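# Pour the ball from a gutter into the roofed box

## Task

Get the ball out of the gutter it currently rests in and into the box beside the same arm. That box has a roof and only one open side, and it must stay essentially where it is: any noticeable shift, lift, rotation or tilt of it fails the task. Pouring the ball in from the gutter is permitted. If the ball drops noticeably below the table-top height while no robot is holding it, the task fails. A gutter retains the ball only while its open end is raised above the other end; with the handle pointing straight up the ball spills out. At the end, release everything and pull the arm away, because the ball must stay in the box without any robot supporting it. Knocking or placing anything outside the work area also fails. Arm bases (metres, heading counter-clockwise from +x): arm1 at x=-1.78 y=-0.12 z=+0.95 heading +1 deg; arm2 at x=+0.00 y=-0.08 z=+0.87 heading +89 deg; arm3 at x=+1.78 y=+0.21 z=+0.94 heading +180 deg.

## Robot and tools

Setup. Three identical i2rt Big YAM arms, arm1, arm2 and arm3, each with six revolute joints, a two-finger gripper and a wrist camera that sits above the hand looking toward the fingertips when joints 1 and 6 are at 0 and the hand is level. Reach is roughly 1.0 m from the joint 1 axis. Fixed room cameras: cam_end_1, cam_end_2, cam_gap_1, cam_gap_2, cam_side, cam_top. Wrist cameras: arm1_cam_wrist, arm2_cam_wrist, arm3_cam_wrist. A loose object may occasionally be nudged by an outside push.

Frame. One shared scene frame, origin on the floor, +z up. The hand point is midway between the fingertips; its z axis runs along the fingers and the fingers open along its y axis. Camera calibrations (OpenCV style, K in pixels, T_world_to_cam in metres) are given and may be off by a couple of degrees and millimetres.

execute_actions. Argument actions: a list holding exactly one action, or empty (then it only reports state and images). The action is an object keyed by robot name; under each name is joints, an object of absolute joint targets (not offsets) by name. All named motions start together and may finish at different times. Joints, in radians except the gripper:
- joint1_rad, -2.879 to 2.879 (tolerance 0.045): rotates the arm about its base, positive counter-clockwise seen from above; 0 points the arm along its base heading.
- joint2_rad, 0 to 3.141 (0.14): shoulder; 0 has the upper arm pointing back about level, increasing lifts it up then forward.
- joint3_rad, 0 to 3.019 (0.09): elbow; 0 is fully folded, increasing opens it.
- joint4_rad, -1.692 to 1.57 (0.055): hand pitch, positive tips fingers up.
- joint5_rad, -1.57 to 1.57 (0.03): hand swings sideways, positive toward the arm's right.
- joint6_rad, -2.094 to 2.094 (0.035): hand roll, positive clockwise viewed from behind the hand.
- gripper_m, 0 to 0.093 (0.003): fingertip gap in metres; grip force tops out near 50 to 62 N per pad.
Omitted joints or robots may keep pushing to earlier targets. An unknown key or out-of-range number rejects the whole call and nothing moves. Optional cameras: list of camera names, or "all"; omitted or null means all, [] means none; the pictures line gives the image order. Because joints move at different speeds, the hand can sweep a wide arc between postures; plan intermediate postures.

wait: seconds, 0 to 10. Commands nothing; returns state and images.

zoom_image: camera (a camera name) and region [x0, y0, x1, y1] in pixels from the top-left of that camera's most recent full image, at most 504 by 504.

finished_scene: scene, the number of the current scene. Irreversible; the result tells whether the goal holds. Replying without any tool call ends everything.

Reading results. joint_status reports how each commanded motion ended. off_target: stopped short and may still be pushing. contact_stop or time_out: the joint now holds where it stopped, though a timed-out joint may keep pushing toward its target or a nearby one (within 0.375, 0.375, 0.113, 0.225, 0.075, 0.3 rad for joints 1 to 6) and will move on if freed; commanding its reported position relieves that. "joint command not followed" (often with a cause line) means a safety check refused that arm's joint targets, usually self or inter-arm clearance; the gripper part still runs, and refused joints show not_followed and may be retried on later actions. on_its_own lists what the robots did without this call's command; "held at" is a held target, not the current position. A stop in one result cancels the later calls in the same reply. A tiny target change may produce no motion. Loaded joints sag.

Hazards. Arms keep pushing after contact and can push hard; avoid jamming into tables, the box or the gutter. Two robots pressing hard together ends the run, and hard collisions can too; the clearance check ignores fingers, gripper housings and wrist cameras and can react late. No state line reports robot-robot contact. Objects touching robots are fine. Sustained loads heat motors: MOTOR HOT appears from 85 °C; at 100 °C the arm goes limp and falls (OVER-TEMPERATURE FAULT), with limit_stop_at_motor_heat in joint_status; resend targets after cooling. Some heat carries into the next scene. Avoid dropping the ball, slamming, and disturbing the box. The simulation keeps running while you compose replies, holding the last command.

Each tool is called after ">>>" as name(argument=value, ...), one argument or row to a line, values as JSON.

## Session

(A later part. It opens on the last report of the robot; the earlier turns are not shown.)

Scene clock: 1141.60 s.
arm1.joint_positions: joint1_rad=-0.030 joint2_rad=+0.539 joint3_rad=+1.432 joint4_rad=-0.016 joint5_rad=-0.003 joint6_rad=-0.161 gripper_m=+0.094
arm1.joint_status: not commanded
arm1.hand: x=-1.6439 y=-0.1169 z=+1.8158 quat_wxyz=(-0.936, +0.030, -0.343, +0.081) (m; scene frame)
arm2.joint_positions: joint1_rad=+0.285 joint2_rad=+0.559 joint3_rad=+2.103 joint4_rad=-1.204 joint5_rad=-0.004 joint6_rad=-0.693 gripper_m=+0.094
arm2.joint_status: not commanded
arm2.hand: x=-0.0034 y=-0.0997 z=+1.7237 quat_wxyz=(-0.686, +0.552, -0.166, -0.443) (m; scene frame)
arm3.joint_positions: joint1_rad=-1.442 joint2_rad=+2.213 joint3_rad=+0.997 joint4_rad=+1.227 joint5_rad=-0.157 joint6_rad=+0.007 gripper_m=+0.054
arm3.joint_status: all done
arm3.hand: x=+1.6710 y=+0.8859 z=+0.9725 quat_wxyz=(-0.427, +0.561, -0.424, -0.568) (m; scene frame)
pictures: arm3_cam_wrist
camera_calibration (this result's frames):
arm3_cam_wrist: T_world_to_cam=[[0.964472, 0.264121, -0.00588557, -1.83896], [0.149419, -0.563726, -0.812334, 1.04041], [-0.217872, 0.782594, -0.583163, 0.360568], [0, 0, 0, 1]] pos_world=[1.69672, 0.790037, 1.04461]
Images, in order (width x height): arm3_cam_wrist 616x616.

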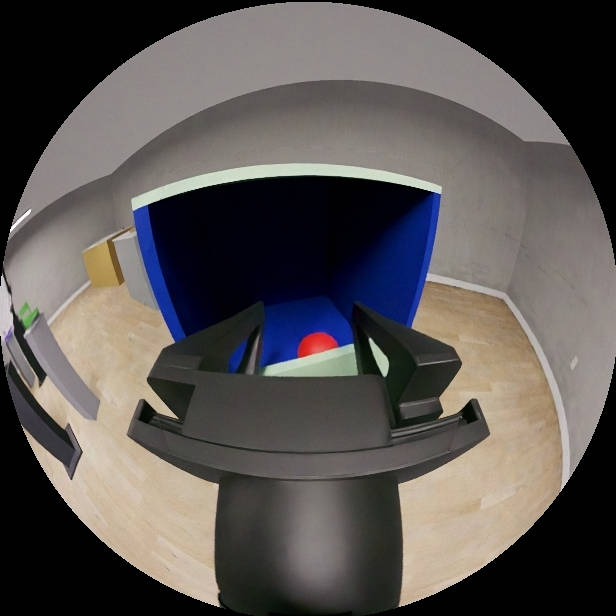

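>>> execute_actions(
  actions=[
    {"arm3":{"joints":{"joint2_rad":2.165,"joint3_rad":0.86,"joint4_rad":1.36}}},
  ],
  cameras=[],
)

>>> execute_actions(
  actions=[
    {"arm3":{"joints":{"joint1_rad":-0.9,"joint2_rad":1.6,"joint3_rad":0.8,"joint4_rad":1.0,"joint5_rad":0.0}}},
  ],
  cameras=["cam_end_2","cam_side","arm3_cam_wrist"],
)

Scene clock: 1157.30 s.
arm1.joint_positions: joint1_rad=-0.030 joint2_rad=+0.539 joint3_rad=+1.432 joint4_rad=-0.016 joint5_rad=-0.003 joint6_rad=-0.161 gripper_m=+0.094
arm1.joint_status: not commanded
arm1.hand: x=-1.6439 y=-0.1169 z=+1.8158 quat_wxyz=(-0.936, +0.030, -0.343, +0.081) (m; scene frame)
arm2.joint_positions: joint1_rad=+0.285 joint2_rad=+0.559 joint3_rad=+2.103 joint4_rad=-1.204 joint5_rad=-0.004 joint6_rad=-0.693 gripper_m=+0.094
arm2.joint_status: not commanded
arm2.hand: x=-0.0034 y=-0.0997 z=+1.7237 quat_wxyz=(-0.686, +0.552, -0.166, -0.443) (m; scene frame)
arm3.joint_positions: joint1_rad=-1.442 joint2_rad=+2.176 joint3_rad=+0.866 joint4_rad=+1.343 joint5_rad=-0.157 joint6_rad=+0.007 gripper_m=+0.054
arm3.joint_status: all done
arm3.hand: x=+1.6763 y=+0.8421 z=+0.9768 quat_wxyz=(-0.433, +0.556, -0.419, -0.573) (m; scene frame)
pictures: none
No camera images: the call's "cameras" was empty. Leave "cameras" out to get every camera's image.

Scene clock: 1158.60 s.
arm1.joint_positions: joint1_rad=-0.030 joint2_rad=+0.539 joint3_rad=+1.432 joint4_rad=-0.016 joint5_rad=-0.003 joint6_rad=-0.161 gripper_m=+0.094
arm1.joint_status: not commanded
arm1.hand: x=-1.6439 y=-0.1169 z=+1.8158 quat_wxyz=(-0.936, +0.030, -0.343, +0.081) (m; scene frame)
arm2.joint_positions: joint1_rad=+0.285 joint2_rad=+0.559 joint3_rad=+2.103 joint4_rad=-1.204 joint5_rad=-0.004 joint6_rad=-0.693 gripper_m=+0.094
arm2.joint_status: not commanded
arm2.hand: x=-0.0034 y=-0.0997 z=+1.7237 quat_wxyz=(-0.686, +0.552, -0.166, -0.443) (m; scene frame)
arm3.joint_positions: joint1_rad=-0.895 joint2_rad=+1.582 joint3_rad=+0.802 joint4_rad=+1.010 joint5_rad=-0.002 joint6_rad=+0.005 gripper_m=+0.054
arm3.joint_status: all done
arm3.hand: x=+1.4040 y=+0.6892 z=+1.2298 quat_wxyz=(-0.339, +0.560, -0.271, -0.706) (m; scene frame)
pictures: arm3_cam_wrist, cam_end_2, cam_side
camera_calibration (this result's frames):
arm3_cam_wrist: T_world_to_cam=[[0.788983, 0.614359, -0.00835729, -1.51995], [0.235989, -0.315569, -0.919089, 1.01717], [-0.567288, 0.723173, -0.393961, 0.905245], [0, 0, 0, 1]] pos_world=[1.47271, 0.600132, 1.2788]
Images, in order (width x height): arm3_cam_wrist 616x616, cam_end_2 504x504, cam_side 504x504.

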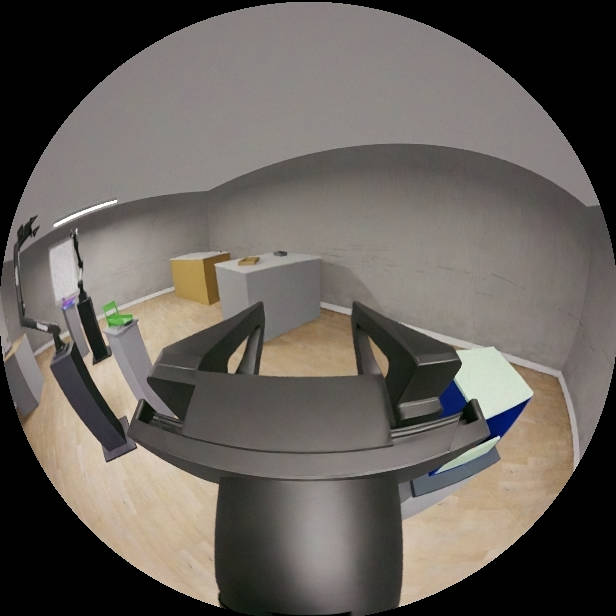

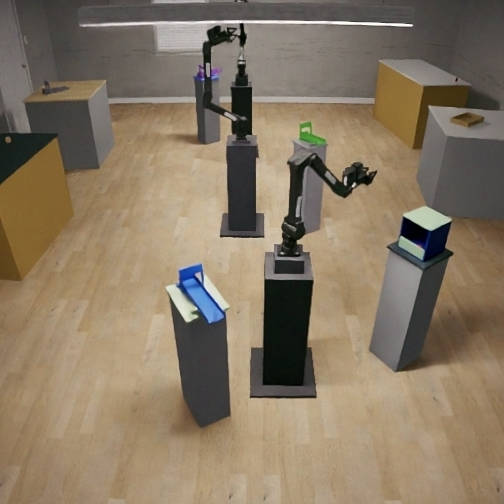

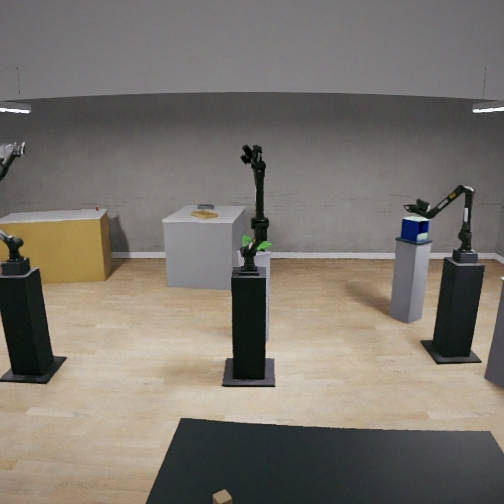

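The ball is in the box behind the lip, and the arm is clear of it.

>>> finished_scene(
  scene=1,
)

The scene is finished: the task was done.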